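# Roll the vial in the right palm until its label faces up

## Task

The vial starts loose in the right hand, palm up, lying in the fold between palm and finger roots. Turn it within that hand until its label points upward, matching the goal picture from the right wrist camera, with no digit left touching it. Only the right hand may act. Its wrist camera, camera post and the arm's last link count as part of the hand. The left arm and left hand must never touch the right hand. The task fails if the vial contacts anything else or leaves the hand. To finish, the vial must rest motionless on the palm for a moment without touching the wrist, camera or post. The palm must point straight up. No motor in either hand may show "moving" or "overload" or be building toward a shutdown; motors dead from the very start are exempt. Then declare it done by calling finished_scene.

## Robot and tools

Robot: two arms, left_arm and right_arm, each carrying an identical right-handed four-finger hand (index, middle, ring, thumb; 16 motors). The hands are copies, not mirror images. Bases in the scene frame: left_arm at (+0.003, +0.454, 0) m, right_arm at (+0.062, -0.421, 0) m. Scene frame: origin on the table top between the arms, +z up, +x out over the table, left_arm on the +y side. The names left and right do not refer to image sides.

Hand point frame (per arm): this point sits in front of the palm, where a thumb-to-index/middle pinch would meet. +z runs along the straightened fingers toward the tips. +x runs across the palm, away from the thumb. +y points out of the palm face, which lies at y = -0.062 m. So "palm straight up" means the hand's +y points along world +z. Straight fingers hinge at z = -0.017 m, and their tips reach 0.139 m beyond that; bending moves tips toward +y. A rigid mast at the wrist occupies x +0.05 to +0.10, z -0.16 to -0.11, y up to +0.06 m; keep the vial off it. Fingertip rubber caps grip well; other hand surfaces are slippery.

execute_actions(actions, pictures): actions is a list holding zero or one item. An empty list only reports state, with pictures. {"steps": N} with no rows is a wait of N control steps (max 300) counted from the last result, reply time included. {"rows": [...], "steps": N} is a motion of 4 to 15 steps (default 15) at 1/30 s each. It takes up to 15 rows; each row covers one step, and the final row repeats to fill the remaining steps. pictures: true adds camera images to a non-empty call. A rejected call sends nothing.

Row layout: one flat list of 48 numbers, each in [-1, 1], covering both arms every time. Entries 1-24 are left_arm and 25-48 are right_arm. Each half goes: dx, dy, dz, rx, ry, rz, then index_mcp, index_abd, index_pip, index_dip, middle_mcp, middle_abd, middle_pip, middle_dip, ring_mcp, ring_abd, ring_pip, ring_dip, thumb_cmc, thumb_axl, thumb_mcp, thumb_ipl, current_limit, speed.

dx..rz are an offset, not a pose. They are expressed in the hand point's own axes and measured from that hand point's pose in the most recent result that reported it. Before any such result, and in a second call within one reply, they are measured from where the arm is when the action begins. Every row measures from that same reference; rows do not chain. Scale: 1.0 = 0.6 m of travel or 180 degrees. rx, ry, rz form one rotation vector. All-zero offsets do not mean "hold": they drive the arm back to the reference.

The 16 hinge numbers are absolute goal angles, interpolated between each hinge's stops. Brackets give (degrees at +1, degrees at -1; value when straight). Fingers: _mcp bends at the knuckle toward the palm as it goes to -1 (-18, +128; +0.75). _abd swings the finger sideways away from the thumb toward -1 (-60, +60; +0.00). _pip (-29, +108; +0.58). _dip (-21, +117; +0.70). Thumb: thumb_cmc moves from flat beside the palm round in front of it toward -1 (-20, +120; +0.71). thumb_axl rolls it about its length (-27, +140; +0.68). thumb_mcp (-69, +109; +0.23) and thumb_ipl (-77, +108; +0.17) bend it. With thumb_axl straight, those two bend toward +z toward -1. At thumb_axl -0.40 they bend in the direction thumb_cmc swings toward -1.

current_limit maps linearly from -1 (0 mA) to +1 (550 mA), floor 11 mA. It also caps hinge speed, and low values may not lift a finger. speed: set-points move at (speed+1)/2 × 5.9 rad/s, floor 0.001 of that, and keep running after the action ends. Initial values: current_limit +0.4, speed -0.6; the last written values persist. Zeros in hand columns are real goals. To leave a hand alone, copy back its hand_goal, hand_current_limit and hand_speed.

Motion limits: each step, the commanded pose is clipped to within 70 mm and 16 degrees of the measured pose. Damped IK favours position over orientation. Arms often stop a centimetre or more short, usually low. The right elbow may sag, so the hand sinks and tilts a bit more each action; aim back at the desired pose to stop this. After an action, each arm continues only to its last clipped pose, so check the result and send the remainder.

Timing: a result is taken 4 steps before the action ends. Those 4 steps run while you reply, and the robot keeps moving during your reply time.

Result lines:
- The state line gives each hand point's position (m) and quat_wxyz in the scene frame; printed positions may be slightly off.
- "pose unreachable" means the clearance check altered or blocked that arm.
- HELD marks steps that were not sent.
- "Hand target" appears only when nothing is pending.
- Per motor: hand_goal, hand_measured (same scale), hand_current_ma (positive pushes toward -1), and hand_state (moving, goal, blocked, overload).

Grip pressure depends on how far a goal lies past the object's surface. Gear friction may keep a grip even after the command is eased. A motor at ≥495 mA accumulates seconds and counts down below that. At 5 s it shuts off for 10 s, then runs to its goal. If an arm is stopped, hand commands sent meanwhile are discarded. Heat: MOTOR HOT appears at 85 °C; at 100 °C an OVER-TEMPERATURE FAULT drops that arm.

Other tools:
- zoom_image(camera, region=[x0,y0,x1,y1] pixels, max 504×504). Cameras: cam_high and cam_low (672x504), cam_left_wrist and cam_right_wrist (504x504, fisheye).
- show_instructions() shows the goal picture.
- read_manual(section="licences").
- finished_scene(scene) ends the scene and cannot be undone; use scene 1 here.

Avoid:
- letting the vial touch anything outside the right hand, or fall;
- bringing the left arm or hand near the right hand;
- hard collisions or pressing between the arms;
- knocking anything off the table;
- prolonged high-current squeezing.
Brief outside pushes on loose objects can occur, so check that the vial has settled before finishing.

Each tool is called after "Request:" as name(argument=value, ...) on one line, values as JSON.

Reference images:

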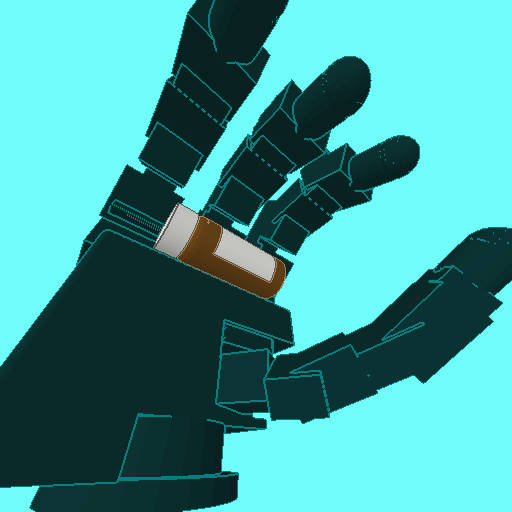

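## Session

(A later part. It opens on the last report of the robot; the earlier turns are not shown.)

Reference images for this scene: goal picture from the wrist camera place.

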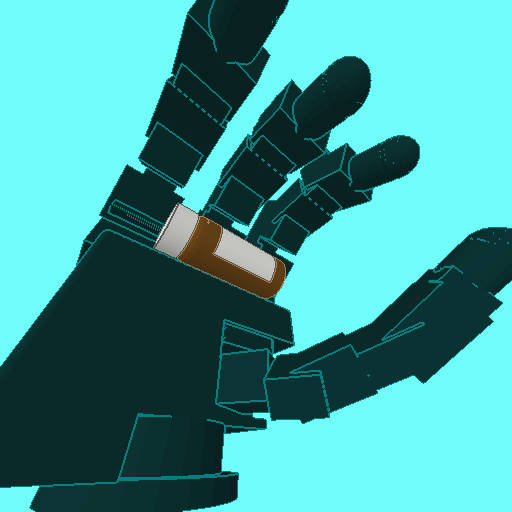

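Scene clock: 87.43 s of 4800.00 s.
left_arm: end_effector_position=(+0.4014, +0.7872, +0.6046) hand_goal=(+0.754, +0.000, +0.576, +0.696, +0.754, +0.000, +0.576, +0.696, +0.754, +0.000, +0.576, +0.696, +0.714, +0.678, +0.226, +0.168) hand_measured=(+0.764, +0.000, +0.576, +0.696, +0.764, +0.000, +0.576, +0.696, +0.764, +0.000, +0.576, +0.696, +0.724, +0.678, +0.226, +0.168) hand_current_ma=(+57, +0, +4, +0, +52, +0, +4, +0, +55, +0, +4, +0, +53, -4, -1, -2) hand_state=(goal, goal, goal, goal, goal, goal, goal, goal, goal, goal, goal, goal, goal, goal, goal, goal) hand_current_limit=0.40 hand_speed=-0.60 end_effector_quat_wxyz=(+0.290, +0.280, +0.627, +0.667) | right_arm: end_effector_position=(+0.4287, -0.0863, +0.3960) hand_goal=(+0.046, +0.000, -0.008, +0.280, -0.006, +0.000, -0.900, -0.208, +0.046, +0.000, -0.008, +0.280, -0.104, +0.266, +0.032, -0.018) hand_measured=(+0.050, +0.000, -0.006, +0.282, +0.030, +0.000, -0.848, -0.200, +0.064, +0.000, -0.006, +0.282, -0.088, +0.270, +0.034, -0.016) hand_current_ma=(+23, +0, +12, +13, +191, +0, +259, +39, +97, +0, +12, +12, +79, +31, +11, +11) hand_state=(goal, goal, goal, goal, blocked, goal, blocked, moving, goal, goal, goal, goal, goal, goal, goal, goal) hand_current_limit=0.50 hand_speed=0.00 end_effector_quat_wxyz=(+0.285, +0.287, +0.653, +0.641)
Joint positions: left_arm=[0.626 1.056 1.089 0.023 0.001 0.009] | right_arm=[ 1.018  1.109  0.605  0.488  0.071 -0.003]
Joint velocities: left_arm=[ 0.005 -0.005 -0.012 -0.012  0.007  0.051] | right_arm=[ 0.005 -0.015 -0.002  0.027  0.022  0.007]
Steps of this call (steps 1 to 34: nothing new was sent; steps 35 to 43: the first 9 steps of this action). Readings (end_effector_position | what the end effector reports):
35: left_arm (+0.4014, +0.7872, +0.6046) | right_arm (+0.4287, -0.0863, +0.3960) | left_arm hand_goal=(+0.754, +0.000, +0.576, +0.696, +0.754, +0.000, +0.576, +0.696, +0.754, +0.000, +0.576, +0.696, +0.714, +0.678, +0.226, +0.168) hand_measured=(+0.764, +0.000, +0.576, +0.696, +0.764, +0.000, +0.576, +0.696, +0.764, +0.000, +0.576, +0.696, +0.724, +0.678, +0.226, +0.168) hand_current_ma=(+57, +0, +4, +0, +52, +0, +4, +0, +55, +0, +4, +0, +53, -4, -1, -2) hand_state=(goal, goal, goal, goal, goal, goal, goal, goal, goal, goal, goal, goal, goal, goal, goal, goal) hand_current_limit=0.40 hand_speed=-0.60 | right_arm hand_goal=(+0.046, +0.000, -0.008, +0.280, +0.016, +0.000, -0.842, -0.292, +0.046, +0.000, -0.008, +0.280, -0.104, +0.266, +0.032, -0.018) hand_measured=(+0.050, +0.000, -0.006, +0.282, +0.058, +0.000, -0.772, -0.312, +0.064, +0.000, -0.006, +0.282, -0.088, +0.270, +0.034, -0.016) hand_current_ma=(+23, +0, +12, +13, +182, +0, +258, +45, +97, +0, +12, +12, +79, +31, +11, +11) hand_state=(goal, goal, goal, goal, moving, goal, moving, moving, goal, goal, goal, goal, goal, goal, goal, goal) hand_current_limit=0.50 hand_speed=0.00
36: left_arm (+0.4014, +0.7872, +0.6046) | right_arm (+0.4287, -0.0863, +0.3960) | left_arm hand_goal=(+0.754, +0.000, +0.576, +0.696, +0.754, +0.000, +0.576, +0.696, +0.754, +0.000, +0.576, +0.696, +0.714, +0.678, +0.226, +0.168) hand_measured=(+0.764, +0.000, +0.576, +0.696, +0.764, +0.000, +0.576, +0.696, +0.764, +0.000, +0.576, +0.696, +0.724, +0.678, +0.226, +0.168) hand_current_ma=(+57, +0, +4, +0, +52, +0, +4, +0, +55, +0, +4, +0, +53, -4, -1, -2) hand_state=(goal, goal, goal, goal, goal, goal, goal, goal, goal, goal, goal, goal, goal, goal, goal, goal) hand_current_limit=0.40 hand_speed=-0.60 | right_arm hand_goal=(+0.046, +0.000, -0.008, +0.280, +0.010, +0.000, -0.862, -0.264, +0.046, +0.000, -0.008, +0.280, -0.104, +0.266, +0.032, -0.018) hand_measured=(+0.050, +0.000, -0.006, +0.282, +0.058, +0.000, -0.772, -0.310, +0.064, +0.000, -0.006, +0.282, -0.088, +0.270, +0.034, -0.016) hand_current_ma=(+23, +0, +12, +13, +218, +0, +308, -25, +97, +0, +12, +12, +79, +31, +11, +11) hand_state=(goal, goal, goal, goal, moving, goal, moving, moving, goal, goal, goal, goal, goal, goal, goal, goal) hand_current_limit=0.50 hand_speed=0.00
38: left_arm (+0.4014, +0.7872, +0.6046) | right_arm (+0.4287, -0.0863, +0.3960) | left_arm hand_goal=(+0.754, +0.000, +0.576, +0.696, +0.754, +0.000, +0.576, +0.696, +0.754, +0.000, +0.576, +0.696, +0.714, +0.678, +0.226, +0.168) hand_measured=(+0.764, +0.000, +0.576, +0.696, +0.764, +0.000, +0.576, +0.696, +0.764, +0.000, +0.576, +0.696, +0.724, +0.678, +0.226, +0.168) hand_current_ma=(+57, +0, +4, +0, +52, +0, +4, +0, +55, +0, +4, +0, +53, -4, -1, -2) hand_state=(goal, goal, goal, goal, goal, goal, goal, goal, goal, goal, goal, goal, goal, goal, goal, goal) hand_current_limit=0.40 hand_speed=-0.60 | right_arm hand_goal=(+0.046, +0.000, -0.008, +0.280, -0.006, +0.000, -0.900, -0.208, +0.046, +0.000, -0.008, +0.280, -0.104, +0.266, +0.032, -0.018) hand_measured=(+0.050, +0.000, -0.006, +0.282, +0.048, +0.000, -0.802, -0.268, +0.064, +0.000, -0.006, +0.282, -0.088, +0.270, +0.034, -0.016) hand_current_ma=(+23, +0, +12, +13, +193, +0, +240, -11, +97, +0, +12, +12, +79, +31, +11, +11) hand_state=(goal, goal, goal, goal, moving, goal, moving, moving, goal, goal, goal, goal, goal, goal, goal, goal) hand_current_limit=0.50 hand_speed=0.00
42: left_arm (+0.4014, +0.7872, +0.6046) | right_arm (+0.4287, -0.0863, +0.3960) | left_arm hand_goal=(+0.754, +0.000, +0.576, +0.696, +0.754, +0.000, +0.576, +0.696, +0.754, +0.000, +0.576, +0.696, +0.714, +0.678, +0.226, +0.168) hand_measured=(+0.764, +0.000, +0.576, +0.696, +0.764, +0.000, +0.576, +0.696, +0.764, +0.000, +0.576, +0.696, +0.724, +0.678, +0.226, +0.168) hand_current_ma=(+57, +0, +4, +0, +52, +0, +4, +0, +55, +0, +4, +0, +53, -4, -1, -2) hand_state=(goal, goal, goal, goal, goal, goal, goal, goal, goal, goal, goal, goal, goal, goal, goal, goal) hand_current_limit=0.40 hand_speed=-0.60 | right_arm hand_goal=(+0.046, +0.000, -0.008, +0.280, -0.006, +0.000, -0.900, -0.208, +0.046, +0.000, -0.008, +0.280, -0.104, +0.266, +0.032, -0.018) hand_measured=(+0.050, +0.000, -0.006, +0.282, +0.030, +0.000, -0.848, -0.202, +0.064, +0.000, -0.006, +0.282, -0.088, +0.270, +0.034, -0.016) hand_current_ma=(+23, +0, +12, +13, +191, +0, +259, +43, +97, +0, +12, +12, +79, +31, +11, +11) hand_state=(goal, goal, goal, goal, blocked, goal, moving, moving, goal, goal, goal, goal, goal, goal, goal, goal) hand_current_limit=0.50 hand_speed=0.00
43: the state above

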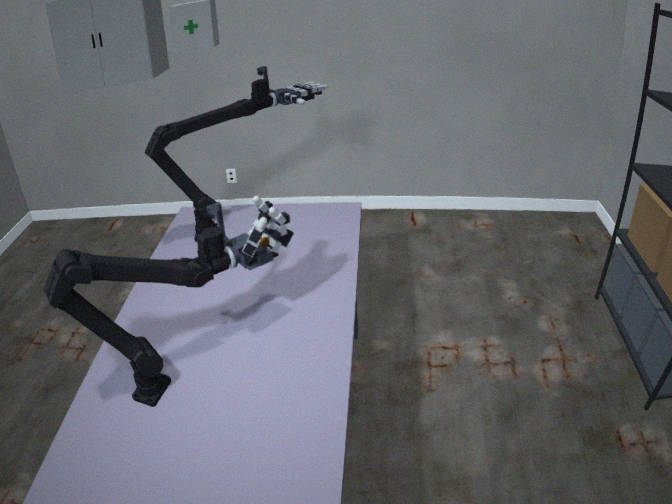

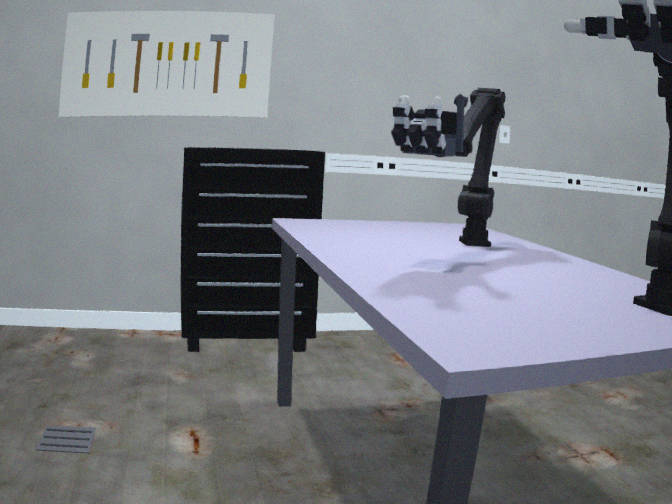

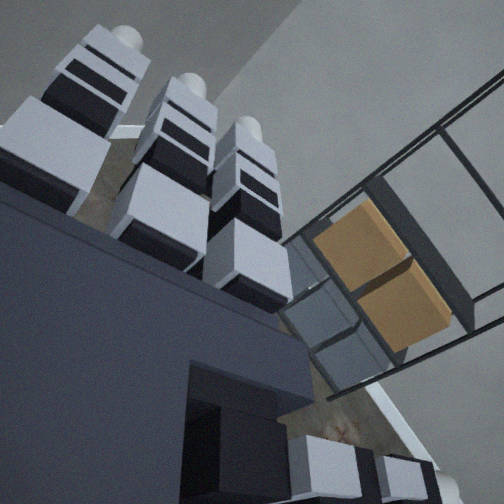

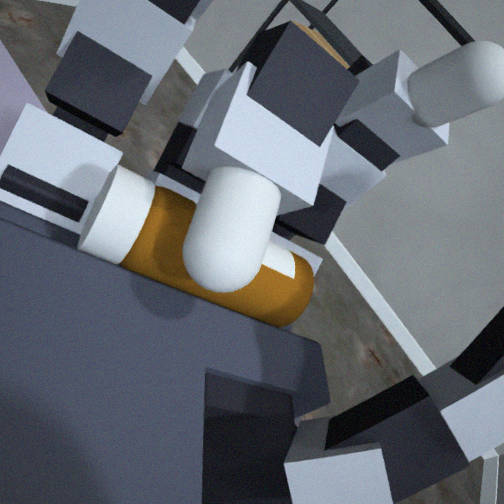

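Request:
execute_actions(actions=[{"rows": [[0,0.0463,-0.0099,-0.0163,0,0,0.754,0,0.576,0.696,0.754,0,0.576,0.696,0.754,0,0.576,0.696,0.714,0.678,0.226,0.168,0.4,-0.6,0,0.0333,0.0025,-0.0123,0,0.001,0.046,0,-0.008,0.28,-0.015,0,-0.920,-0.180,0.046,0,-0.008,0.28,-0.104,0.266,0.032,-0.018,0.5,0],[0,0.0463,-0.0099,-0.0163,0,0,0.754,0,0.576,0.696,0.754,0,0.576,0.696,0.754,0,0.576,0.696,0.714,0.678,0.226,0.168,0.4,-0.6,0,0.0333,0.0025,-0.0123,0,0.001,0.046,0,-0.008,0.28,-0.028,0,-0.936,-0.153,0.046,0,-0.008,0.28,-0.104,0.266,0.032,-0.018,0.5,0],[0,0.0463,-0.0099,-0.0163,0,0,0.754,0,0.576,0.696,0.754,0,0.576,0.696,0.754,0,0.576,0.696,0.714,0.678,0.226,0.168,0.4,-0.6,0,0.0333,0.0025,-0.0123,0,0.001,0.046,0,-0.008,0.28,-0.041,0,-0.952,-0.125,0.046,0,-0.008,0.28,-0.104,0.266,0.032,-0.018,0.5,0],[0,0.0463,-0.0099,-0.0163,0,0,0.754,0,0.576,0.696,0.754,0,0.576,0.696,0.754,0,0.576,0.696,0.714,0.678,0.226,0.168,0.4,-0.6,0,0.0333,0.0025,-0.0123,0,0.001,0.046,0,-0.008,0.28,-0.053,0,-0.968,-0.098,0.046,0,-0.008,0.28,-0.104,0.266,0.032,-0.018,0.5,0],[0,0.0463,-0.0099,-0.0163,0,0,0.754,0,0.576,0.696,0.754,0,0.576,0.696,0.754,0,0.576,0.696,0.714,0.678,0.226,0.168,0.4,-0.6,0,0.0333,0.0025,-0.0123,0,0.001,0.046,0,-0.008,0.28,-0.066,0,-0.983,-0.070,0.046,0,-0.008,0.28,-0.104,0.266,0.032,-0.018,0.5,0]], "steps": 13}], pictures=true)

Request:
zoom_image(camera="cam_right_wrist", region=[230, 220, 340, 340])

Scene clock: 89.50 s of 4800.00 s.
left_arm: end_effector_position=(+0.4014, +0.7872, +0.6046) hand_goal=(+0.754, +0.000, +0.576, +0.696, +0.754, +0.000, +0.576, +0.696, +0.754, +0.000, +0.576, +0.696, +0.714, +0.678, +0.226, +0.168) hand_measured=(+0.764, +0.000, +0.576, +0.696, +0.764, +0.000, +0.576, +0.696, +0.764, +0.000, +0.576, +0.696, +0.724, +0.678, +0.226, +0.168) hand_current_ma=(+57, +0, +4, +0, +52, +0, +4, +0, +55, +0, +4, +0, +53, -4, -1, -2) hand_state=(goal, goal, goal, goal, goal, goal, goal, goal, goal, goal, goal, goal, goal, goal, goal, goal) hand_current_limit=0.40 hand_speed=-0.60 end_effector_quat_wxyz=(+0.290, +0.280, +0.627, +0.667) | right_arm: end_effector_position=(+0.4287, -0.0863, +0.3960) hand_goal=(+0.046, +0.000, -0.008, +0.280, -0.066, +0.000, -0.982, -0.070, +0.046, +0.000, -0.008, +0.280, -0.104, +0.266, +0.032, -0.018) hand_measured=(+0.050, +0.000, -0.006, +0.282, -0.028, +0.000, -0.930, -0.066, +0.064, +0.000, -0.006, +0.282, -0.088, +0.270, +0.034, -0.016) hand_current_ma=(+23, +0, +12, +13, +203, +0, +262, +31, +97, +0, +12, +12, +79, +31, +11, +11) hand_state=(goal, goal, goal, goal, moving, goal, moving, moving, goal, goal, goal, goal, goal, goal, goal, goal) hand_current_limit=0.50 hand_speed=0.00 end_effector_quat_wxyz=(+0.285, +0.287, +0.653, +0.641)
Joint positions: left_arm=[0.626 1.056 1.089 0.023 0.001 0.009] | right_arm=[ 1.018  1.109  0.605  0.488  0.071 -0.003]
Joint velocities: left_arm=[-0.005 -0.005 -0.002 -0.007 -0.051  0.007] | right_arm=[-0.015 -0.005  0.007  0.002  0.022 -0.051]
Off your previous action's commanded pose (left_arm): 0.028 m, 3 deg at its last step (step 4 of this call).
Off your previous action's commanded pose (right_arm): 0.020 m, 2 deg at its last step (step 4 of this call).
Steps of this call (steps 1 to 4: the last 4 steps of your previous action; steps 5 to 53: nothing new was sent; steps 54 to 62: the first 9 steps of this action). Readings (end_effector_position | what the end effector reports):
54: left_arm (+0.4014, +0.7872, +0.6046) | right_arm (+0.4287, -0.0863, +0.3960) | left_arm hand_goal=(+0.754, +0.000, +0.576, +0.696, +0.754, +0.000, +0.576, +0.696, +0.754, +0.000, +0.576, +0.696, +0.714, +0.678, +0.226, +0.168) hand_measured=(+0.764, +0.000, +0.576, +0.696, +0.764, +0.000, +0.576, +0.696, +0.764, +0.000, +0.576, +0.696, +0.724, +0.678, +0.226, +0.168) hand_current_ma=(+57, +0, +4, +0, +52, +0, +4, +0, +55, +0, +4, +0, +53, -4, -1, -2) hand_state=(goal, goal, goal, goal, goal, goal, goal, goal, goal, goal, goal, goal, goal, goal, goal, goal) hand_current_limit=0.40 hand_speed=-0.60 | right_arm hand_goal=(+0.046, +0.000, -0.008, +0.280, -0.014, +0.000, -0.920, -0.180, +0.046, +0.000, -0.008, +0.280, -0.104, +0.266, +0.032, -0.018) hand_measured=(+0.050, +0.000, -0.006, +0.282, +0.030, +0.000, -0.850, -0.200, +0.064, +0.000, -0.006, +0.282, -0.088, +0.270, +0.034, -0.016) hand_current_ma=(+23, +0, +12, +13, +191, +0, +260, +38, +97, +0, +12, +12, +79, +31, +11, +11) hand_state=(goal, goal, goal, goal, moving, goal, moving, moving, goal, goal, goal, goal, goal, goal, goal, goal) hand_current_limit=0.50 hand_speed=0.00
55: left_arm (+0.4014, +0.7872, +0.6046) | right_arm (+0.4287, -0.0863, +0.3960) | left_arm hand_goal=(+0.754, +0.000, +0.576, +0.696, +0.754, +0.000, +0.576, +0.696, +0.754, +0.000, +0.576, +0.696, +0.714, +0.678, +0.226, +0.168) hand_measured=(+0.764, +0.000, +0.576, +0.696, +0.764, +0.000, +0.576, +0.696, +0.764, +0.000, +0.576, +0.696, +0.724, +0.678, +0.226, +0.168) hand_current_ma=(+57, +0, +4, +0, +52, +0, +4, +0, +55, +0, +4, +0, +53, -4, -1, -2) hand_state=(goal, goal, goal, goal, goal, goal, goal, goal, goal, goal, goal, goal, goal, goal, goal, goal) hand_current_limit=0.40 hand_speed=-0.60 | right_arm hand_goal=(+0.046, +0.000, -0.008, +0.280, -0.028, +0.000, -0.936, -0.152, +0.046, +0.000, -0.008, +0.280, -0.104, +0.266, +0.032, -0.018) hand_measured=(+0.050, +0.000, -0.006, +0.282, +0.030, +0.000, -0.850, -0.198, +0.064, +0.000, -0.006, +0.282, -0.088, +0.270, +0.034, -0.016) hand_current_ma=(+23, +0, +12, +13, +225, +0, +312, -32, +97, +0, +12, +12, +79, +31, +11, +11) hand_state=(goal, goal, goal, goal, moving, goal, moving, moving, goal, goal, goal, goal, goal, goal, goal, goal) hand_current_limit=0.50 hand_speed=0.00
57: left_arm (+0.4014, +0.7872, +0.6046) | right_arm (+0.4287, -0.0863, +0.3960) | left_arm hand_goal=(+0.754, +0.000, +0.576, +0.696, +0.754, +0.000, +0.576, +0.696, +0.754, +0.000, +0.576, +0.696, +0.714, +0.678, +0.226, +0.168) hand_measured=(+0.764, +0.000, +0.576, +0.696, +0.764, +0.000, +0.576, +0.696, +0.764, +0.000, +0.576, +0.696, +0.724, +0.678, +0.226, +0.168) hand_current_ma=(+57, +0, +4, +0, +52, +0, +4, +0, +55, +0, +4, +0, +53, -4, -1, -2) hand_state=(goal, goal, goal, goal, goal, goal, goal, goal, goal, goal, goal, goal, goal, goal, goal, goal) hand_current_limit=0.40 hand_speed=-0.60 | right_arm hand_goal=(+0.046, +0.000, -0.008, +0.280, -0.052, +0.000, -0.968, -0.098, +0.046, +0.000, -0.008, +0.280, -0.104, +0.266, +0.032, -0.018) hand_measured=(+0.050, +0.000, -0.006, +0.282, +0.014, +0.000, -0.876, -0.156, +0.064, +0.000, -0.006, +0.282, -0.088, +0.270, +0.034, -0.016) hand_current_ma=(+23, +0, +12, +13, +211, +0, +267, -11, +97, +0, +12, +12, +79, +31, +11, +11) hand_state=(goal, goal, goal, goal, moving, goal, moving, moving, goal, goal, goal, goal, goal, goal, goal, goal) hand_current_limit=0.50 hand_speed=0.00
61: left_arm (+0.4014, +0.7872, +0.6046) | right_arm (+0.4287, -0.0863, +0.3960) | left_arm hand_goal=(+0.754, +0.000, +0.576, +0.696, +0.754, +0.000, +0.576, +0.696, +0.754, +0.000, +0.576, +0.696, +0.714, +0.678, +0.226, +0.168) hand_measured=(+0.764, +0.000, +0.576, +0.696, +0.764, +0.000, +0.576, +0.696, +0.764, +0.000, +0.576, +0.696, +0.724, +0.678, +0.226, +0.168) hand_current_ma=(+57, +0, +4, +0, +52, +0, +4, +0, +55, +0, +4, +0, +53, -4, -1, -2) hand_state=(goal, goal, goal, goal, goal, goal, goal, goal, goal, goal, goal, goal, goal, goal, goal, goal) hand_current_limit=0.40 hand_speed=-0.60 | right_arm hand_goal=(+0.046, +0.000, -0.008, +0.280, -0.066, +0.000, -0.982, -0.070, +0.046, +0.000, -0.008, +0.280, -0.104, +0.266, +0.032, -0.018) hand_measured=(+0.050, +0.000, -0.006, +0.282, -0.026, +0.000, -0.928, -0.068, +0.064, +0.000, -0.006, +0.282, -0.088, +0.270, +0.034, -0.016) hand_current_ma=(+23, +0, +12, +13, +196, +0, +258, +40, +97, +0, +12, +12, +79, +31, +11, +11) hand_state=(goal, goal, goal, goal, moving, goal, moving, moving, goal, goal, goal, goal, goal, goal, goal, goal) hand_current_limit=0.50 hand_speed=0.00
62: the state above

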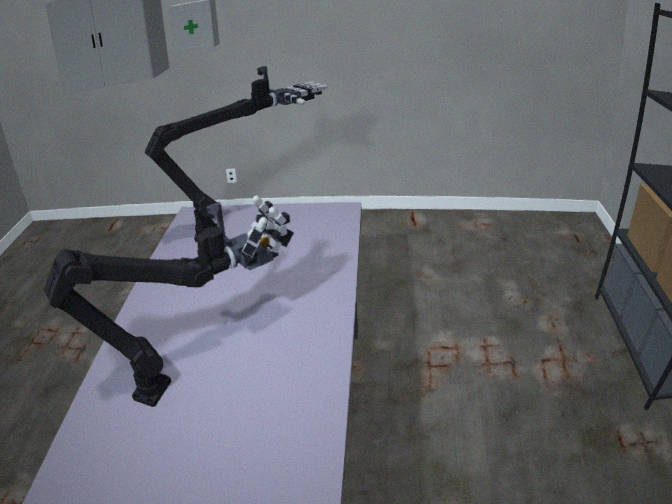

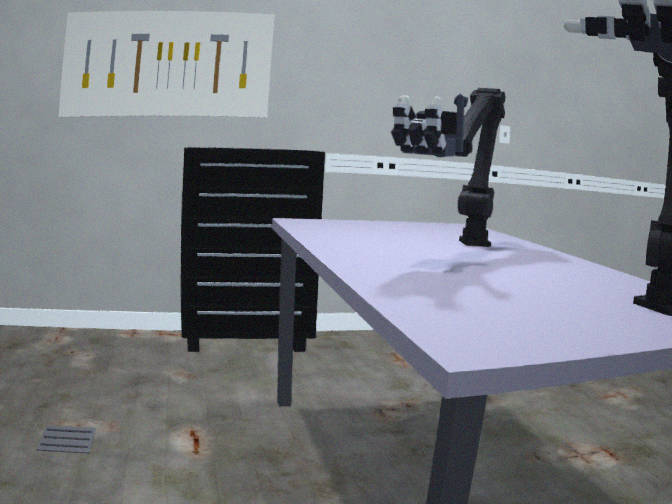

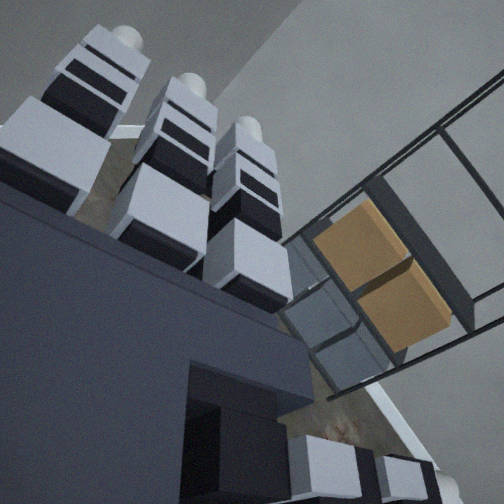

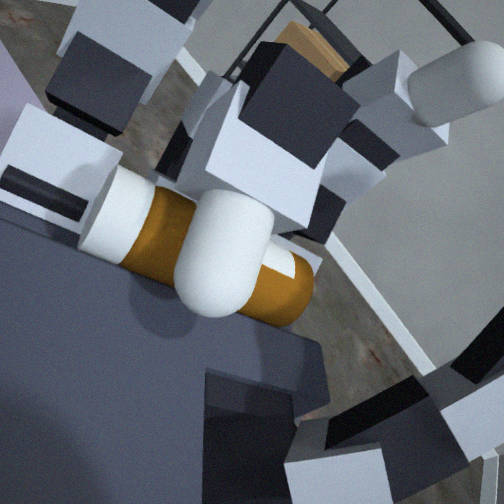

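Region (230, 220, 340, 340) of cam_right_wrist's 504x504 image, scaled by 4.200, with more detail than that image has; it fills the left 462 columns of this view, and the rest is white.

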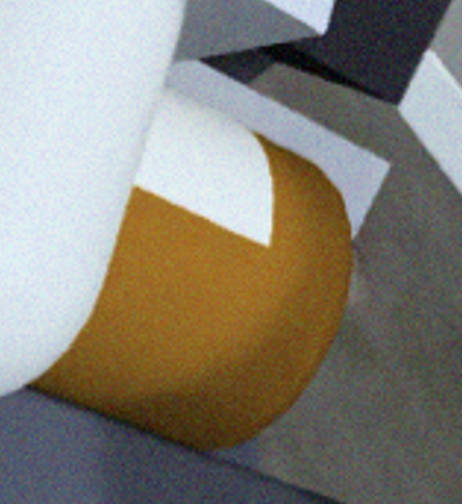

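Request:
execute_actions(actions=[])

Scene clock: 90.47 s of 4800.00 s.
left_arm: end_effector_position=(+0.4014, +0.7872, +0.6046) hand_goal=(+0.754, +0.000, +0.576, +0.696, +0.754, +0.000, +0.576, +0.696, +0.754, +0.000, +0.576, +0.696, +0.714, +0.678, +0.226, +0.168) hand_measured=(+0.764, +0.000, +0.576, +0.696, +0.764, +0.000, +0.576, +0.696, +0.764, +0.000, +0.576, +0.696, +0.724, +0.678, +0.226, +0.168) hand_current_ma=(+57, +0, +4, +0, +52, +0, +4, +0, +55, +0, +4, +0, +53, -4, -1, -2) hand_state=(goal, goal, goal, goal, goal, goal, goal, goal, goal, goal, goal, goal, goal, goal, goal, goal) hand_current_limit=0.40 hand_speed=-0.60 end_effector_quat_wxyz=(+0.290, +0.280, +0.627, +0.667) | right_arm: end_effector_position=(+0.4287, -0.0863, +0.3960) hand_goal=(+0.046, +0.000, -0.008, +0.280, -0.066, +0.000, -0.982, -0.070, +0.046, +0.000, -0.008, +0.280, -0.104, +0.266, +0.032, -0.018) hand_measured=(+0.050, +0.000, -0.006, +0.282, -0.028, +0.000, -0.930, -0.064, +0.064, +0.000, -0.006, +0.282, -0.088, +0.270, +0.034, -0.016) hand_current_ma=(+23, +0, +12, +13, +204, +0, +264, +27, +97, +0, +12, +12, +79, +31, +11, +11) hand_state=(goal, goal, goal, goal, blocked, goal, blocked, goal, goal, goal, goal, goal, goal, goal, goal, goal) hand_current_limit=0.50 hand_speed=0.00 end_effector_quat_wxyz=(+0.285, +0.287, +0.653, +0.641)
Joint positions: left_arm=[0.626 1.056 1.089 0.023 0.001 0.009] | right_arm=[ 1.018  1.109  0.605  0.488  0.071 -0.003]
Joint velocities: left_arm=[0.005 0.005 0.002 0.007 0.022 0.007] | right_arm=[-0.005 -0.015  0.007  0.012 -0.007 -0.066]
Hand target (left_arm): +0.395, +0.782, +0.631; +0.296, +0.272, +0.610, +0.682
Hand target (right_arm): +0.430, -0.086, +0.416; +0.289, +0.282, +0.640, +0.654
Off the commanded pose (left_arm): 0.028 m, 3 deg.
Off the commanded pose (right_arm): 0.020 m, 2 deg.
Kept back: nothing.
Steps of this call (steps 1 to 4: the last 4 steps of your previous action; steps 5 to 29: nothing new was sent). Readings (end_effector_position | what the end effector reports):
1: left_arm (+0.4014, +0.7872, +0.6046) | right_arm (+0.4287, -0.0863, +0.3960) | left_arm hand_goal=(+0.754, +0.000, +0.576, +0.696, +0.754, +0.000, +0.576, +0.696, +0.754, +0.000, +0.576, +0.696, +0.714, +0.678, +0.226, +0.168) hand_measured=(+0.764, +0.000, +0.576, +0.696, +0.764, +0.000, +0.576, +0.696, +0.764, +0.000, +0.576, +0.696, +0.724, +0.678, +0.226, +0.168) hand_current_ma=(+57, +0, +4, +0, +52, +0, +4, +0, +55, +0, +4, +0, +53, -4, -1, -2) hand_state=(goal, goal, goal, goal, goal, goal, goal, goal, goal, goal, goal, goal, goal, goal, goal, goal) hand_current_limit=0.40 hand_speed=-0.60 | right_arm hand_goal=(+0.046, +0.000, -0.008, +0.280, -0.066, +0.000, -0.982, -0.070, +0.046, +0.000, -0.008, +0.280, -0.104, +0.266, +0.032, -0.018) hand_measured=(+0.050, +0.000, -0.006, +0.282, -0.028, +0.000, -0.930, -0.064, +0.064, +0.000, -0.006, +0.282, -0.088, +0.270, +0.034, -0.016) hand_current_ma=(+23, +0, +12, +13, +204, +0, +263, +28, +97, +0, +12, +12, +79, +31, +11, +11) hand_state=(goal, goal, goal, goal, blocked, goal, blocked, moving, goal, goal, goal, goal, goal, goal, goal, goal) hand_current_limit=0.50 hand_speed=0.00
2: left_arm (+0.4014, +0.7872, +0.6046) | right_arm (+0.4287, -0.0863, +0.3960) | left_arm hand_goal=(+0.754, +0.000, +0.576, +0.696, +0.754, +0.000, +0.576, +0.696, +0.754, +0.000, +0.576, +0.696, +0.714, +0.678, +0.226, +0.168) hand_measured=(+0.764, +0.000, +0.576, +0.696, +0.764, +0.000, +0.576, +0.696, +0.764, +0.000, +0.576, +0.696, +0.724, +0.678, +0.226, +0.168) hand_current_ma=(+57, +0, +4, +0, +52, +0, +4, +0, +55, +0, +4, +0, +53, -4, -1, -2) hand_state=(goal, goal, goal, goal, goal, goal, goal, goal, goal, goal, goal, goal, goal, goal, goal, goal) hand_current_limit=0.40 hand_speed=-0.60 | right_arm hand_goal=(+0.046, +0.000, -0.008, +0.280, -0.066, +0.000, -0.982, -0.070, +0.046, +0.000, -0.008, +0.280, -0.104, +0.266, +0.032, -0.018) hand_measured=(+0.050, +0.000, -0.006, +0.282, -0.028, +0.000, -0.930, -0.064, +0.064, +0.000, -0.006, +0.282, -0.088, +0.270, +0.034, -0.016) hand_current_ma=(+23, +0, +12, +13, +204, +0, +264, +27, +97, +0, +12, +12, +79, +31, +11, +11) hand_state=(goal, goal, goal, goal, blocked, goal, blocked, goal, goal, goal, goal, goal, goal, goal, goal, goal) hand_current_limit=0.50 hand_speed=0.00
4: left_arm (+0.4014, +0.7872, +0.6046) | right_arm (+0.4287, -0.0863, +0.3960) | left_arm hand_goal=(+0.754, +0.000, +0.576, +0.696, +0.754, +0.000, +0.576, +0.696, +0.754, +0.000, +0.576, +0.696, +0.714, +0.678, +0.226, +0.168) hand_measured=(+0.764, +0.000, +0.576, +0.696, +0.764, +0.000, +0.576, +0.696, +0.764, +0.000, +0.576, +0.696, +0.724, +0.678, +0.226, +0.168) hand_current_ma=(+57, +0, +4, +0, +52, +0, +4, +0, +55, +0, +4, +0, +53, -4, -1, -2) hand_state=(goal, goal, goal, goal, goal, goal, goal, goal, goal, goal, goal, goal, goal, goal, goal, goal) hand_current_limit=0.40 hand_speed=-0.60 | right_arm hand_goal=(+0.046, +0.000, -0.008, +0.280, -0.066, +0.000, -0.982, -0.070, +0.046, +0.000, -0.008, +0.280, -0.104, +0.266, +0.032, -0.018) hand_measured=(+0.050, +0.000, -0.006, +0.282, -0.028, +0.000, -0.930, -0.064, +0.064, +0.000, -0.006, +0.282, -0.088, +0.270, +0.034, -0.016) hand_current_ma=(+23, +0, +12, +13, +204, +0, +264, +27, +97, +0, +12, +12, +79, +31, +11, +11) hand_state=(goal, goal, goal, goal, blocked, goal, blocked, goal, goal, goal, goal, goal, goal, goal, goal, goal) hand_current_limit=0.50 hand_speed=0.00
8: left_arm (+0.4014, +0.7872, +0.6046) | right_arm (+0.4287, -0.0863, +0.3960) | left_arm hand_goal=(+0.754, +0.000, +0.576, +0.696, +0.754, +0.000, +0.576, +0.696, +0.754, +0.000, +0.576, +0.696, +0.714, +0.678, +0.226, +0.168) hand_measured=(+0.764, +0.000, +0.576, +0.696, +0.764, +0.000, +0.576, +0.696, +0.764, +0.000, +0.576, +0.696, +0.724, +0.678, +0.226, +0.168) hand_current_ma=(+57, +0, +4, +0, +52, +0, +4, +0, +55, +0, +4, +0, +53, -4, -1, -2) hand_state=(goal, goal, goal, goal, goal, goal, goal, goal, goal, goal, goal, goal, goal, goal, goal, goal) hand_current_limit=0.40 hand_speed=-0.60 | right_arm hand_goal=(+0.046, +0.000, -0.008, +0.280, -0.066, +0.000, -0.982, -0.070, +0.046, +0.000, -0.008, +0.280, -0.104, +0.266, +0.032, -0.018) hand_measured=(+0.050, +0.000, -0.006, +0.282, -0.028, +0.000, -0.930, -0.064, +0.064, +0.000, -0.006, +0.282, -0.088, +0.270, +0.034, -0.016) hand_current_ma=(+23, +0, +12, +13, +204, +0, +264, +27, +97, +0, +12, +12, +79, +31, +11, +11) hand_state=(goal, goal, goal, goal, blocked, goal, blocked, goal, goal, goal, goal, goal, goal, goal, goal, goal) hand_current_limit=0.50 hand_speed=0.00
29: the state above

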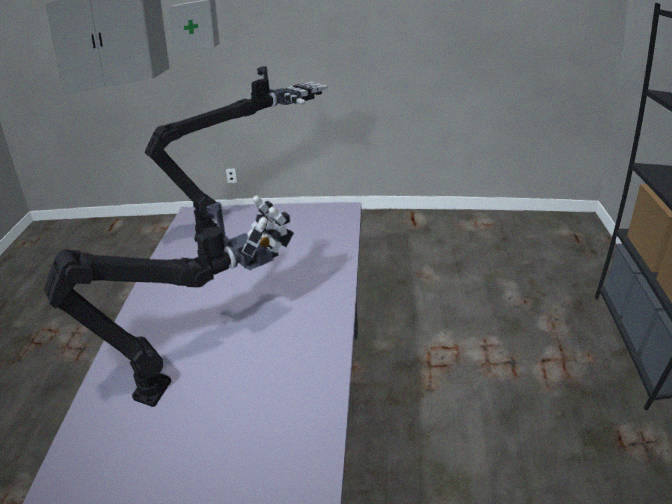

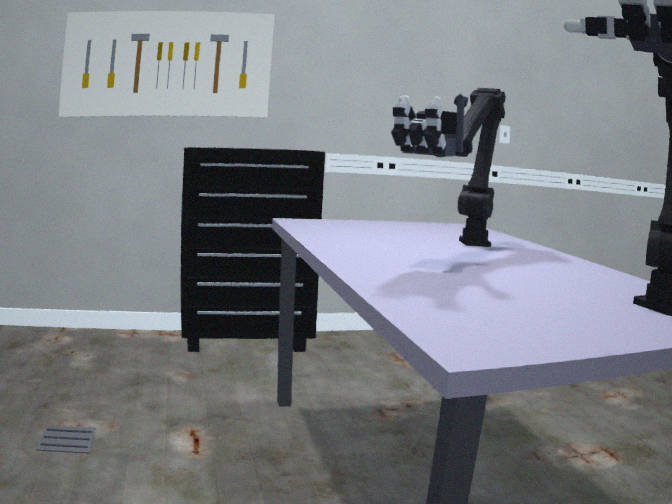

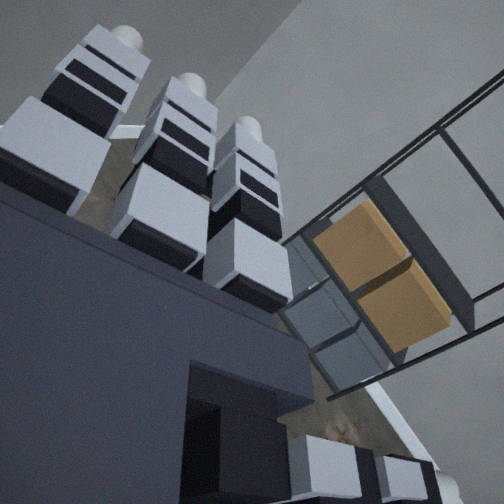

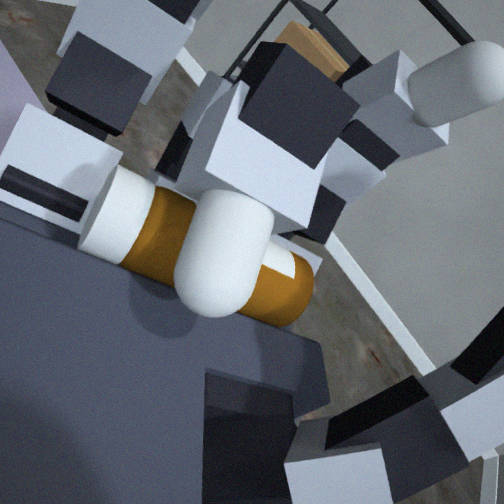

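Request:
execute_actions(actions=[{"rows": [[0,0.0463,-0.0099,-0.0163,0,0, 0.754,0,0.576,0.696,0.754,0,0.576,0.696,0.754,0,0.576,0.696,0.714,0.678,0.226,0.168,0.4,-0.6, 0,0.0333,0.0025,-0.0123,0,0.001, 0.046,0,-0.008,0.28, -0.04,0,-0.93,-0.066, 0.046,0,-0.008,0.28, -0.104,0.266,0.032,-0.018, 0.5,0],[0,0.0463,-0.0099,-0.0163,0,0, 0.754,0,0.576,0.696,0.754,0,0.576,0.696,0.754,0,0.576,0.696,0.714,0.678,0.226,0.168,0.4,-0.6, 0,0.0333,0.0025,-0.0123,0,0.001, 0.046,0,-0.008,0.28, -0.028,0,-0.895,-0.066, 0.046,0,-0.008,0.28, -0.104,0.266,0.032,-0.018, 0.5,0],[0,0.0463,-0.0099,-0.0163,0,0, 0.754,0,0.576,0.696,0.754,0,0.576,0.696,0.754,0,0.576,0.696,0.714,0.678,0.226,0.168,0.4,-0.6, 0,0.0333,0.0025,-0.0123,0,0.001, 0.046,0,-0.008,0.28, -0.02,0,-0.86,-0.066, 0.046,0,-0.008,0.28, -0.104,0.266,0.032,-0.018, 0.5,0],[0,0.0463,-0.0099,-0.0163,0,0, 0.754,0,0.576,0.696,0.754,0,0.576,0.696,0.754,0,0.576,0.696,0.714,0.678,0.226,0.168,0.4,-0.6, 0,0.0333,0.0025,-0.0123,0,0.001, 0.046,0,-0.008,0.28, -0.01,0,-0.8,-0.066, 0.046,0,-0.008,0.28, -0.104,0.266,0.032,-0.018, 0.5,0],[0,0.0463,-0.0099,-0.0163,0,0, 0.754,0,0.576,0.696,0.754,0,0.576,0.696,0.754,0,0.576,0.696,0.714,0.678,0.226,0.168,0.4,-0.6, 0,0.0333,0.0025,-0.0123,0,0.001, 0.046,0,-0.008,0.28, 0.0,0,-0.7,-0.04, 0.046,0,-0.008,0.28, -0.104,0.266,0.032,-0.018, 0.5,0],[0,0.0463,-0.0099,-0.0163,0,0, 0.754,0,0.576,0.696,0.754,0,0.576,0.696,0.754,0,0.576,0.696,0.714,0.678,0.226,0.168,0.4,-0.6, 0,0.0333,0.0025,-0.0123,0,0.001, 0.046,0,-0.008,0.28, 0.02,0,-0.5,0.05, 0.046,0,-0.008,0.28, -0.104,0.266,0.032,-0.018, 0.5,0],[0,0.0463,-0.0099,-0.0163,0,0, 0.754,0,0.576,0.696,0.754,0,0.576,0.696,0.754,0,0.576,0.696,0.714,0.678,0.226,0.168,0.4,-0.6, 0,0.0333,0.0025,-0.0123,0,0.001, 0.046,0,-0.008,0.28, 0.046,0,-0.2,0.2, 0.046,0,-0.008,0.28, -0.104,0.266,0.032,-0.018, 0.5,0]], "steps": 15}])

Request:
execute_actions(actions=[{"steps": 14}], pictures=true)

Scene clock: 91.33 s of 4800.00 s.
left_arm: end_effector_position=(+0.4014, +0.7872, +0.6046) hand_goal=(+0.754, +0.000, +0.576, +0.696, +0.754, +0.000, +0.576, +0.696, +0.754, +0.000, +0.576, +0.696, +0.714, +0.678, +0.226, +0.168) hand_measured=(+0.764, +0.000, +0.576, +0.696, +0.764, +0.000, +0.576, +0.696, +0.764, +0.000, +0.576, +0.696, +0.724, +0.678, +0.226, +0.168) hand_current_ma=(+57, +0, +4, +0, +52, +0, +4, +0, +55, +0, +4, +0, +53, -4, -1, -2) hand_state=(goal, goal, goal, goal, goal, goal, goal, goal, goal, goal, goal, goal, goal, goal, goal, goal) hand_current_limit=0.40 hand_speed=-0.60 end_effector_quat_wxyz=(+0.290, +0.280, +0.627, +0.667) | right_arm: end_effector_position=(+0.4287, -0.0863, +0.3960) hand_goal=(+0.046, +0.000, -0.008, +0.280, +0.046, +0.000, -0.200, +0.200, +0.046, +0.000, -0.008, +0.280, -0.104, +0.266, +0.032, -0.018) hand_measured=(+0.050, +0.000, -0.006, +0.282, +0.048, +0.000, -0.652, +0.104, +0.064, +0.000, -0.006, +0.282, -0.088, +0.270, +0.034, -0.016) hand_current_ma=(+23, +0, +12, +13, +14, +0, -89, -96, +97, +0, +12, +12, +79, +31, +11, +11) hand_state=(goal, goal, goal, goal, moving, goal, moving, moving, goal, goal, goal, goal, goal, goal, goal, goal) hand_current_limit=0.50 hand_speed=0.00 end_effector_quat_wxyz=(+0.285, +0.287, +0.653, +0.641)
Joint positions: left_arm=[0.626 1.056 1.089 0.023 0.001 0.009] | right_arm=[ 1.018  1.109  0.605  0.488  0.071 -0.003]
Joint velocities: left_arm=[ 0.005  0.005  0.002  0.002  0.022 -0.007] | right_arm=[-0.015 -0.005  0.002  0.002  0.051 -0.007]
Steps of this call (steps 1 to 15: nothing new was sent; steps 16 to 26: the first 11 steps of this action). Readings (end_effector_position | what the end effector reports):
16: left_arm (+0.4014, +0.7872, +0.6046) | right_arm (+0.4287, -0.0863, +0.3960) | left_arm hand_goal=(+0.754, +0.000, +0.576, +0.696, +0.754, +0.000, +0.576, +0.696, +0.754, +0.000, +0.576, +0.696, +0.714, +0.678, +0.226, +0.168) hand_measured=(+0.764, +0.000, +0.576, +0.696, +0.764, +0.000, +0.576, +0.696, +0.764, +0.000, +0.576, +0.696, +0.724, +0.678, +0.226, +0.168) hand_current_ma=(+57, +0, +4, +0, +52, +0, +4, +0, +55, +0, +4, +0, +53, -4, -1, -2) hand_state=(goal, goal, goal, goal, goal, goal, goal, goal, goal, goal, goal, goal, goal, goal, goal, goal) hand_current_limit=0.40 hand_speed=-0.60 | right_arm hand_goal=(+0.046, +0.000, -0.008, +0.280, -0.040, +0.000, -0.930, -0.066, +0.046, +0.000, -0.008, +0.280, -0.104, +0.266, +0.032, -0.018) hand_measured=(+0.050, +0.000, -0.006, +0.282, -0.028, +0.000, -0.930, -0.064, +0.064, +0.000, -0.006, +0.282, -0.088, +0.270, +0.034, -0.016) hand_current_ma=(+23, +0, +12, +13, +204, +0, +264, +27, +97, +0, +12, +12, +79, +31, +11, +11) hand_state=(goal, goal, goal, goal, moving, goal, moving, moving, goal, goal, goal, goal, goal, goal, goal, goal) hand_current_limit=0.50 hand_speed=0.00
17: left_arm (+0.4014, +0.7872, +0.6046) | right_arm (+0.4287, -0.0863, +0.3960) | left_arm hand_goal=(+0.754, +0.000, +0.576, +0.696, +0.754, +0.000, +0.576, +0.696, +0.754, +0.000, +0.576, +0.696, +0.714, +0.678, +0.226, +0.168) hand_measured=(+0.764, +0.000, +0.576, +0.696, +0.764, +0.000, +0.576, +0.696, +0.764, +0.000, +0.576, +0.696, +0.724, +0.678, +0.226, +0.168) hand_current_ma=(+57, +0, +4, +0, +52, +0, +4, +0, +55, +0, +4, +0, +53, -4, -1, -2) hand_state=(goal, goal, goal, goal, goal, goal, goal, goal, goal, goal, goal, goal, goal, goal, goal, goal) hand_current_limit=0.40 hand_speed=-0.60 | right_arm hand_goal=(+0.046, +0.000, -0.008, +0.280, -0.028, +0.000, -0.894, -0.066, +0.046, +0.000, -0.008, +0.280, -0.104, +0.266, +0.032, -0.018) hand_measured=(+0.050, +0.000, -0.006, +0.282, -0.028, +0.000, -0.930, -0.064, +0.064, +0.000, -0.006, +0.282, -0.088, +0.270, +0.034, -0.016) hand_current_ma=(+23, +0, +12, +13, +61, +0, +34, +13, +97, +0, +12, +12, +79, +31, +11, +11) hand_state=(goal, goal, goal, goal, moving, goal, moving, moving, goal, goal, goal, goal, goal, goal, goal, goal) hand_current_limit=0.50 hand_speed=0.00
19: left_arm (+0.4014, +0.7872, +0.6046) | right_arm (+0.4287, -0.0863, +0.3960) | left_arm hand_goal=(+0.754, +0.000, +0.576, +0.696, +0.754, +0.000, +0.576, +0.696, +0.754, +0.000, +0.576, +0.696, +0.714, +0.678, +0.226, +0.168) hand_measured=(+0.764, +0.000, +0.576, +0.696, +0.764, +0.000, +0.576, +0.696, +0.764, +0.000, +0.576, +0.696, +0.724, +0.678, +0.226, +0.168) hand_current_ma=(+57, +0, +4, +0, +52, +0, +4, +0, +55, +0, +4, +0, +53, -4, -1, -2) hand_state=(goal, goal, goal, goal, goal, goal, goal, goal, goal, goal, goal, goal, goal, goal, goal, goal) hand_current_limit=0.40 hand_speed=-0.60 | right_arm hand_goal=(+0.046, +0.000, -0.008, +0.280, -0.010, +0.000, -0.800, -0.066, +0.046, +0.000, -0.008, +0.280, -0.104, +0.266, +0.032, -0.018) hand_measured=(+0.050, +0.000, -0.006, +0.282, -0.024, +0.000, -0.902, -0.064, +0.064, +0.000, -0.006, +0.282, -0.088, +0.270, +0.034, -0.016) hand_current_ma=(+23, +0, +12, +13, -1, +0, -86, +8, +97, +0, +12, +12, +79, +31, +11, +11) hand_state=(goal, goal, goal, goal, moving, goal, moving, goal, goal, goal, goal, goal, goal, goal, goal, goal) hand_current_limit=0.50 hand_speed=0.00
23: left_arm (+0.4014, +0.7872, +0.6046) | right_arm (+0.4287, -0.0863, +0.3960) | left_arm hand_goal=(+0.754, +0.000, +0.576, +0.696, +0.754, +0.000, +0.576, +0.696, +0.754, +0.000, +0.576, +0.696, +0.714, +0.678, +0.226, +0.168) hand_measured=(+0.764, +0.000, +0.576, +0.696, +0.764, +0.000, +0.576, +0.696, +0.764, +0.000, +0.576, +0.696, +0.724, +0.678, +0.226, +0.168) hand_current_ma=(+57, +0, +4, +0, +52, +0, +4, +0, +55, +0, +4, +0, +53, -4, -1, -2) hand_state=(goal, goal, goal, goal, goal, goal, goal, goal, goal, goal, goal, goal, goal, goal, goal, goal) hand_current_limit=0.40 hand_speed=-0.60 | right_arm hand_goal=(+0.046, +0.000, -0.008, +0.280, +0.046, +0.000, -0.200, +0.200, +0.046, +0.000, -0.008, +0.280, -0.104, +0.266, +0.032, -0.018) hand_measured=(+0.050, +0.000, -0.006, +0.282, +0.014, +0.000, -0.764, -0.008, +0.064, +0.000, -0.006, +0.282, -0.088, +0.270, +0.034, -0.016) hand_current_ma=(+23, +0, +12, +13, -42, +0, -77, -32, +97, +0, +12, +12, +79, +31, +11, +11) hand_state=(goal, goal, goal, goal, moving, goal, moving, moving, goal, goal, goal, goal, goal, goal, goal, goal) hand_current_limit=0.50 hand_speed=0.00
26: the state above

Scene clock: 91.80 s of 4800.00 s.
left_arm: end_effector_position=(+0.4014, +0.7872, +0.6046) hand_goal=(+0.754, +0.000, +0.576, +0.696, +0.754, +0.000, +0.576, +0.696, +0.754, +0.000, +0.576, +0.696, +0.714, +0.678, +0.226, +0.168) hand_measured=(+0.764, +0.000, +0.576, +0.696, +0.764, +0.000, +0.576, +0.696, +0.764, +0.000, +0.576, +0.696, +0.724, +0.678, +0.226, +0.168) hand_current_ma=(+57, +0, +4, +0, +52, +0, +4, +0, +55, +0, +4, +0, +53, -4, -1, -2) hand_state=(goal, goal, goal, goal, goal, goal, goal, goal, goal, goal, goal, goal, goal, goal, goal, goal) hand_current_limit=0.40 hand_speed=-0.60 end_effector_quat_wxyz=(+0.290, +0.280, +0.627, +0.667) | right_arm: end_effector_position=(+0.4287, -0.0863, +0.3960) hand_goal=(+0.046, +0.000, -0.008, +0.280, +0.046, +0.000, -0.200, +0.200, +0.046, +0.000, -0.008, +0.280, -0.104, +0.266, +0.032, -0.018) hand_measured=(+0.050, +0.000, -0.006, +0.282, +0.050, +0.000, -0.204, +0.196, +0.064, +0.000, -0.006, +0.282, -0.088, +0.270, +0.034, -0.016) hand_current_ma=(+23, +0, +12, +13, +19, +0, -20, -20, +97, +0, +12, +12, +79, +31, +11, +11) hand_state=(goal, goal, goal, goal, goal, goal, moving, goal, goal, goal, goal, goal, goal, goal, goal, goal) hand_current_limit=0.50 hand_speed=0.00 end_effector_quat_wxyz=(+0.285, +0.287, +0.653, +0.641)
Joint positions: left_arm=[0.626 1.056 1.089 0.023 0.001 0.009] | right_arm=[ 1.018  1.109  0.605  0.488  0.071 -0.003]
Joint velocities: left_arm=[-0.005 -0.005  0.007 -0.007  0.022  0.007] | right_arm=[-0.005 -0.015 -0.012  0.002  0.022  0.037]
Hand target (left_arm): +0.395, +0.782, +0.631; +0.296, +0.272, +0.610, +0.682
Hand target (right_arm): +0.430, -0.086, +0.416; +0.289, +0.282, +0.640, +0.654
Off the commanded pose (left_arm): 0.028 m, 3 deg.
Off the commanded pose (right_arm): 0.020 m, 2 deg.
Kept back: nothing.
Steps of this call (steps 1 to 4: the last 4 steps of your previous action; steps 5 to 14: nothing new was sent). Readings (end_effector_position | what the end effector reports):
1: left_arm (+0.4014, +0.7872, +0.6046) | right_arm (+0.4287, -0.0863, +0.3960) | left_arm hand_goal=(+0.754, +0.000, +0.576, +0.696, +0.754, +0.000, +0.576, +0.696, +0.754, +0.000, +0.576, +0.696, +0.714, +0.678, +0.226, +0.168) hand_measured=(+0.764, +0.000, +0.576, +0.696, +0.764, +0.000, +0.576, +0.696, +0.764, +0.000, +0.576, +0.696, +0.724, +0.678, +0.226, +0.168) hand_current_ma=(+57, +0, +4, +0, +52, +0, +4, +0, +55, +0, +4, +0, +53, -4, -1, -2) hand_state=(goal, goal, goal, goal, goal, goal, goal, goal, goal, goal, goal, goal, goal, goal, goal, goal) hand_current_limit=0.40 hand_speed=-0.60 | right_arm hand_goal=(+0.046, +0.000, -0.008, +0.280, +0.046, +0.000, -0.200, +0.200, +0.046, +0.000, -0.008, +0.280, -0.104, +0.266, +0.032, -0.018) hand_measured=(+0.050, +0.000, -0.006, +0.282, +0.048, +0.000, -0.614, +0.144, +0.064, +0.000, -0.006, +0.282, -0.088, +0.270, +0.034, -0.016) hand_current_ma=(+23, +0, +12, +13, +12, +0, -79, -52, +97, +0, +12, +12, +79, +31, +11, +11) hand_state=(goal, goal, goal, goal, moving, goal, moving, moving, goal, goal, goal, goal, goal, goal, goal, goal) hand_current_limit=0.50 hand_speed=0.00
2: left_arm (+0.4014, +0.7872, +0.6046) | right_arm (+0.4287, -0.0863, +0.3960) | left_arm hand_goal=(+0.754, +0.000, +0.576, +0.696, +0.754, +0.000, +0.576, +0.696, +0.754, +0.000, +0.576, +0.696, +0.714, +0.678, +0.226, +0.168) hand_measured=(+0.764, +0.000, +0.576, +0.696, +0.764, +0.000, +0.576, +0.696, +0.764, +0.000, +0.576, +0.696, +0.724, +0.678, +0.226, +0.168) hand_current_ma=(+57, +0, +4, +0, +52, +0, +4, +0, +55, +0, +4, +0, +53, -4, -1, -2) hand_state=(goal, goal, goal, goal, goal, goal, goal, goal, goal, goal, goal, goal, goal, goal, goal, goal) hand_current_limit=0.40 hand_speed=-0.60 | right_arm hand_goal=(+0.046, +0.000, -0.008, +0.280, +0.046, +0.000, -0.200, +0.200, +0.046, +0.000, -0.008, +0.280, -0.104, +0.266, +0.032, -0.018) hand_measured=(+0.050, +0.000, -0.006, +0.282, +0.048, +0.000, -0.576, +0.178, +0.064, +0.000, -0.006, +0.282, -0.088, +0.270, +0.034, -0.016) hand_current_ma=(+23, +0, +12, +13, +12, +0, -84, +18, +97, +0, +12, +12, +79, +31, +11, +11) hand_state=(goal, goal, goal, goal, goal, goal, moving, moving, goal, goal, goal, goal, goal, goal, goal, goal) hand_current_limit=0.50 hand_speed=0.00
4: left_arm (+0.4014, +0.7872, +0.6046) | right_arm (+0.4287, -0.0863, +0.3960) | left_arm hand_goal=(+0.754, +0.000, +0.576, +0.696, +0.754, +0.000, +0.576, +0.696, +0.754, +0.000, +0.576, +0.696, +0.714, +0.678, +0.226, +0.168) hand_measured=(+0.764, +0.000, +0.576, +0.696, +0.764, +0.000, +0.576, +0.696, +0.764, +0.000, +0.576, +0.696, +0.724, +0.678, +0.226, +0.168) hand_current_ma=(+57, +0, +4, +0, +52, +0, +4, +0, +55, +0, +4, +0, +53, -4, -1, -2) hand_state=(goal, goal, goal, goal, goal, goal, goal, goal, goal, goal, goal, goal, goal, goal, goal, goal) hand_current_limit=0.40 hand_speed=-0.60 | right_arm hand_goal=(+0.046, +0.000, -0.008, +0.280, +0.046, +0.000, -0.200, +0.200, +0.046, +0.000, -0.008, +0.280, -0.104, +0.266, +0.032, -0.018) hand_measured=(+0.050, +0.000, -0.006, +0.282, +0.048, +0.000, -0.498, +0.194, +0.064, +0.000, -0.006, +0.282, -0.088, +0.270, +0.034, -0.016) hand_current_ma=(+23, +0, +12, +13, +13, +0, -81, -17, +97, +0, +12, +12, +79, +31, +11, +11) hand_state=(goal, goal, goal, goal, goal, goal, moving, moving, goal, goal, goal, goal, goal, goal, goal, goal) hand_current_limit=0.50 hand_speed=0.00
8: left_arm (+0.4014, +0.7872, +0.6046) | right_arm (+0.4287, -0.0863, +0.3960) | left_arm hand_goal=(+0.754, +0.000, +0.576, +0.696, +0.754, +0.000, +0.576, +0.696, +0.754, +0.000, +0.576, +0.696, +0.714, +0.678, +0.226, +0.168) hand_measured=(+0.764, +0.000, +0.576, +0.696, +0.764, +0.000, +0.576, +0.696, +0.764, +0.000, +0.576, +0.696, +0.724, +0.678, +0.226, +0.168) hand_current_ma=(+57, +0, +4, +0, +52, +0, +4, +0, +55, +0, +4, +0, +53, -4, -1, -2) hand_state=(goal, goal, goal, goal, goal, goal, goal, goal, goal, goal, goal, goal, goal, goal, goal, goal) hand_current_limit=0.40 hand_speed=-0.60 | right_arm hand_goal=(+0.046, +0.000, -0.008, +0.280, +0.046, +0.000, -0.200, +0.200, +0.046, +0.000, -0.008, +0.280, -0.104, +0.266, +0.032, -0.018) hand_measured=(+0.050, +0.000, -0.006, +0.282, +0.048, +0.000, -0.344, +0.196, +0.064, +0.000, -0.006, +0.282, -0.088, +0.270, +0.034, -0.016) hand_current_ma=(+23, +0, +12, +13, +15, +0, -76, -21, +97, +0, +12, +12, +79, +31, +11, +11) hand_state=(goal, goal, goal, goal, goal, goal, moving, goal, goal, goal, goal, goal, goal, goal, goal, goal) hand_current_limit=0.50 hand_speed=0.00
14: the state above

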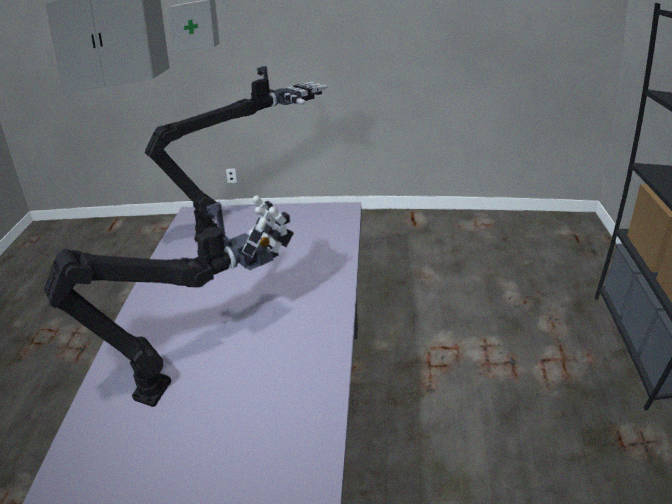

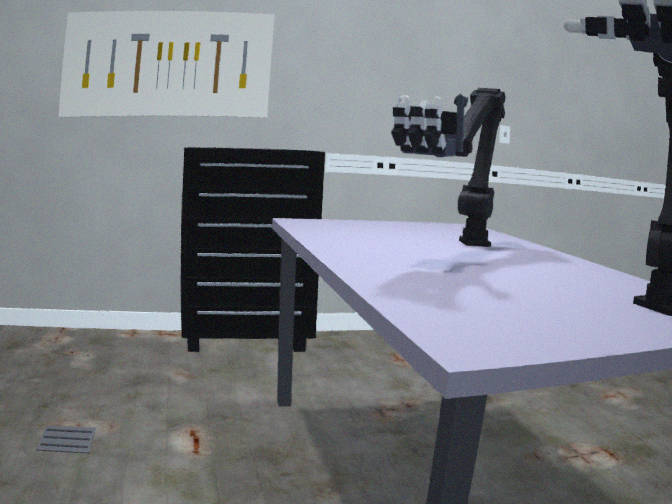

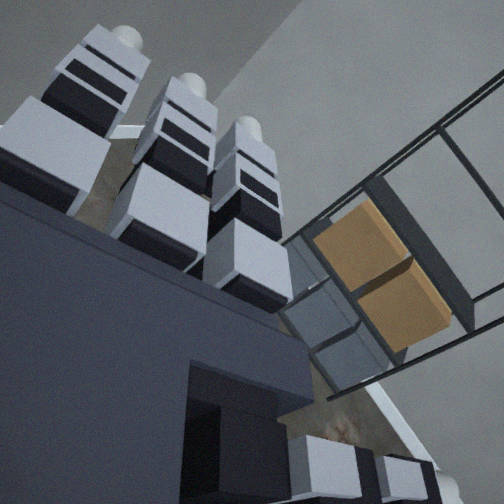

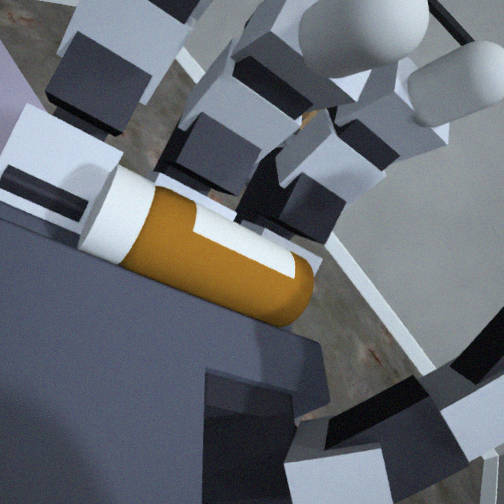

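Request:
zoom_image(camera="cam_right_wrist", region=[0, 90, 340, 340])

Region (0, 90, 340, 340) of cam_right_wrist's 504x504 image, scaled by 1.482, with more detail than that image has; it fills the top 371 rows of this view, and the rest is white.

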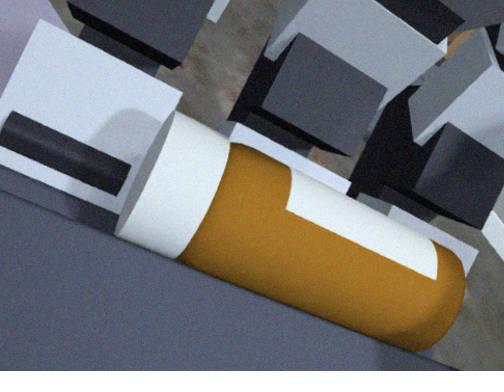

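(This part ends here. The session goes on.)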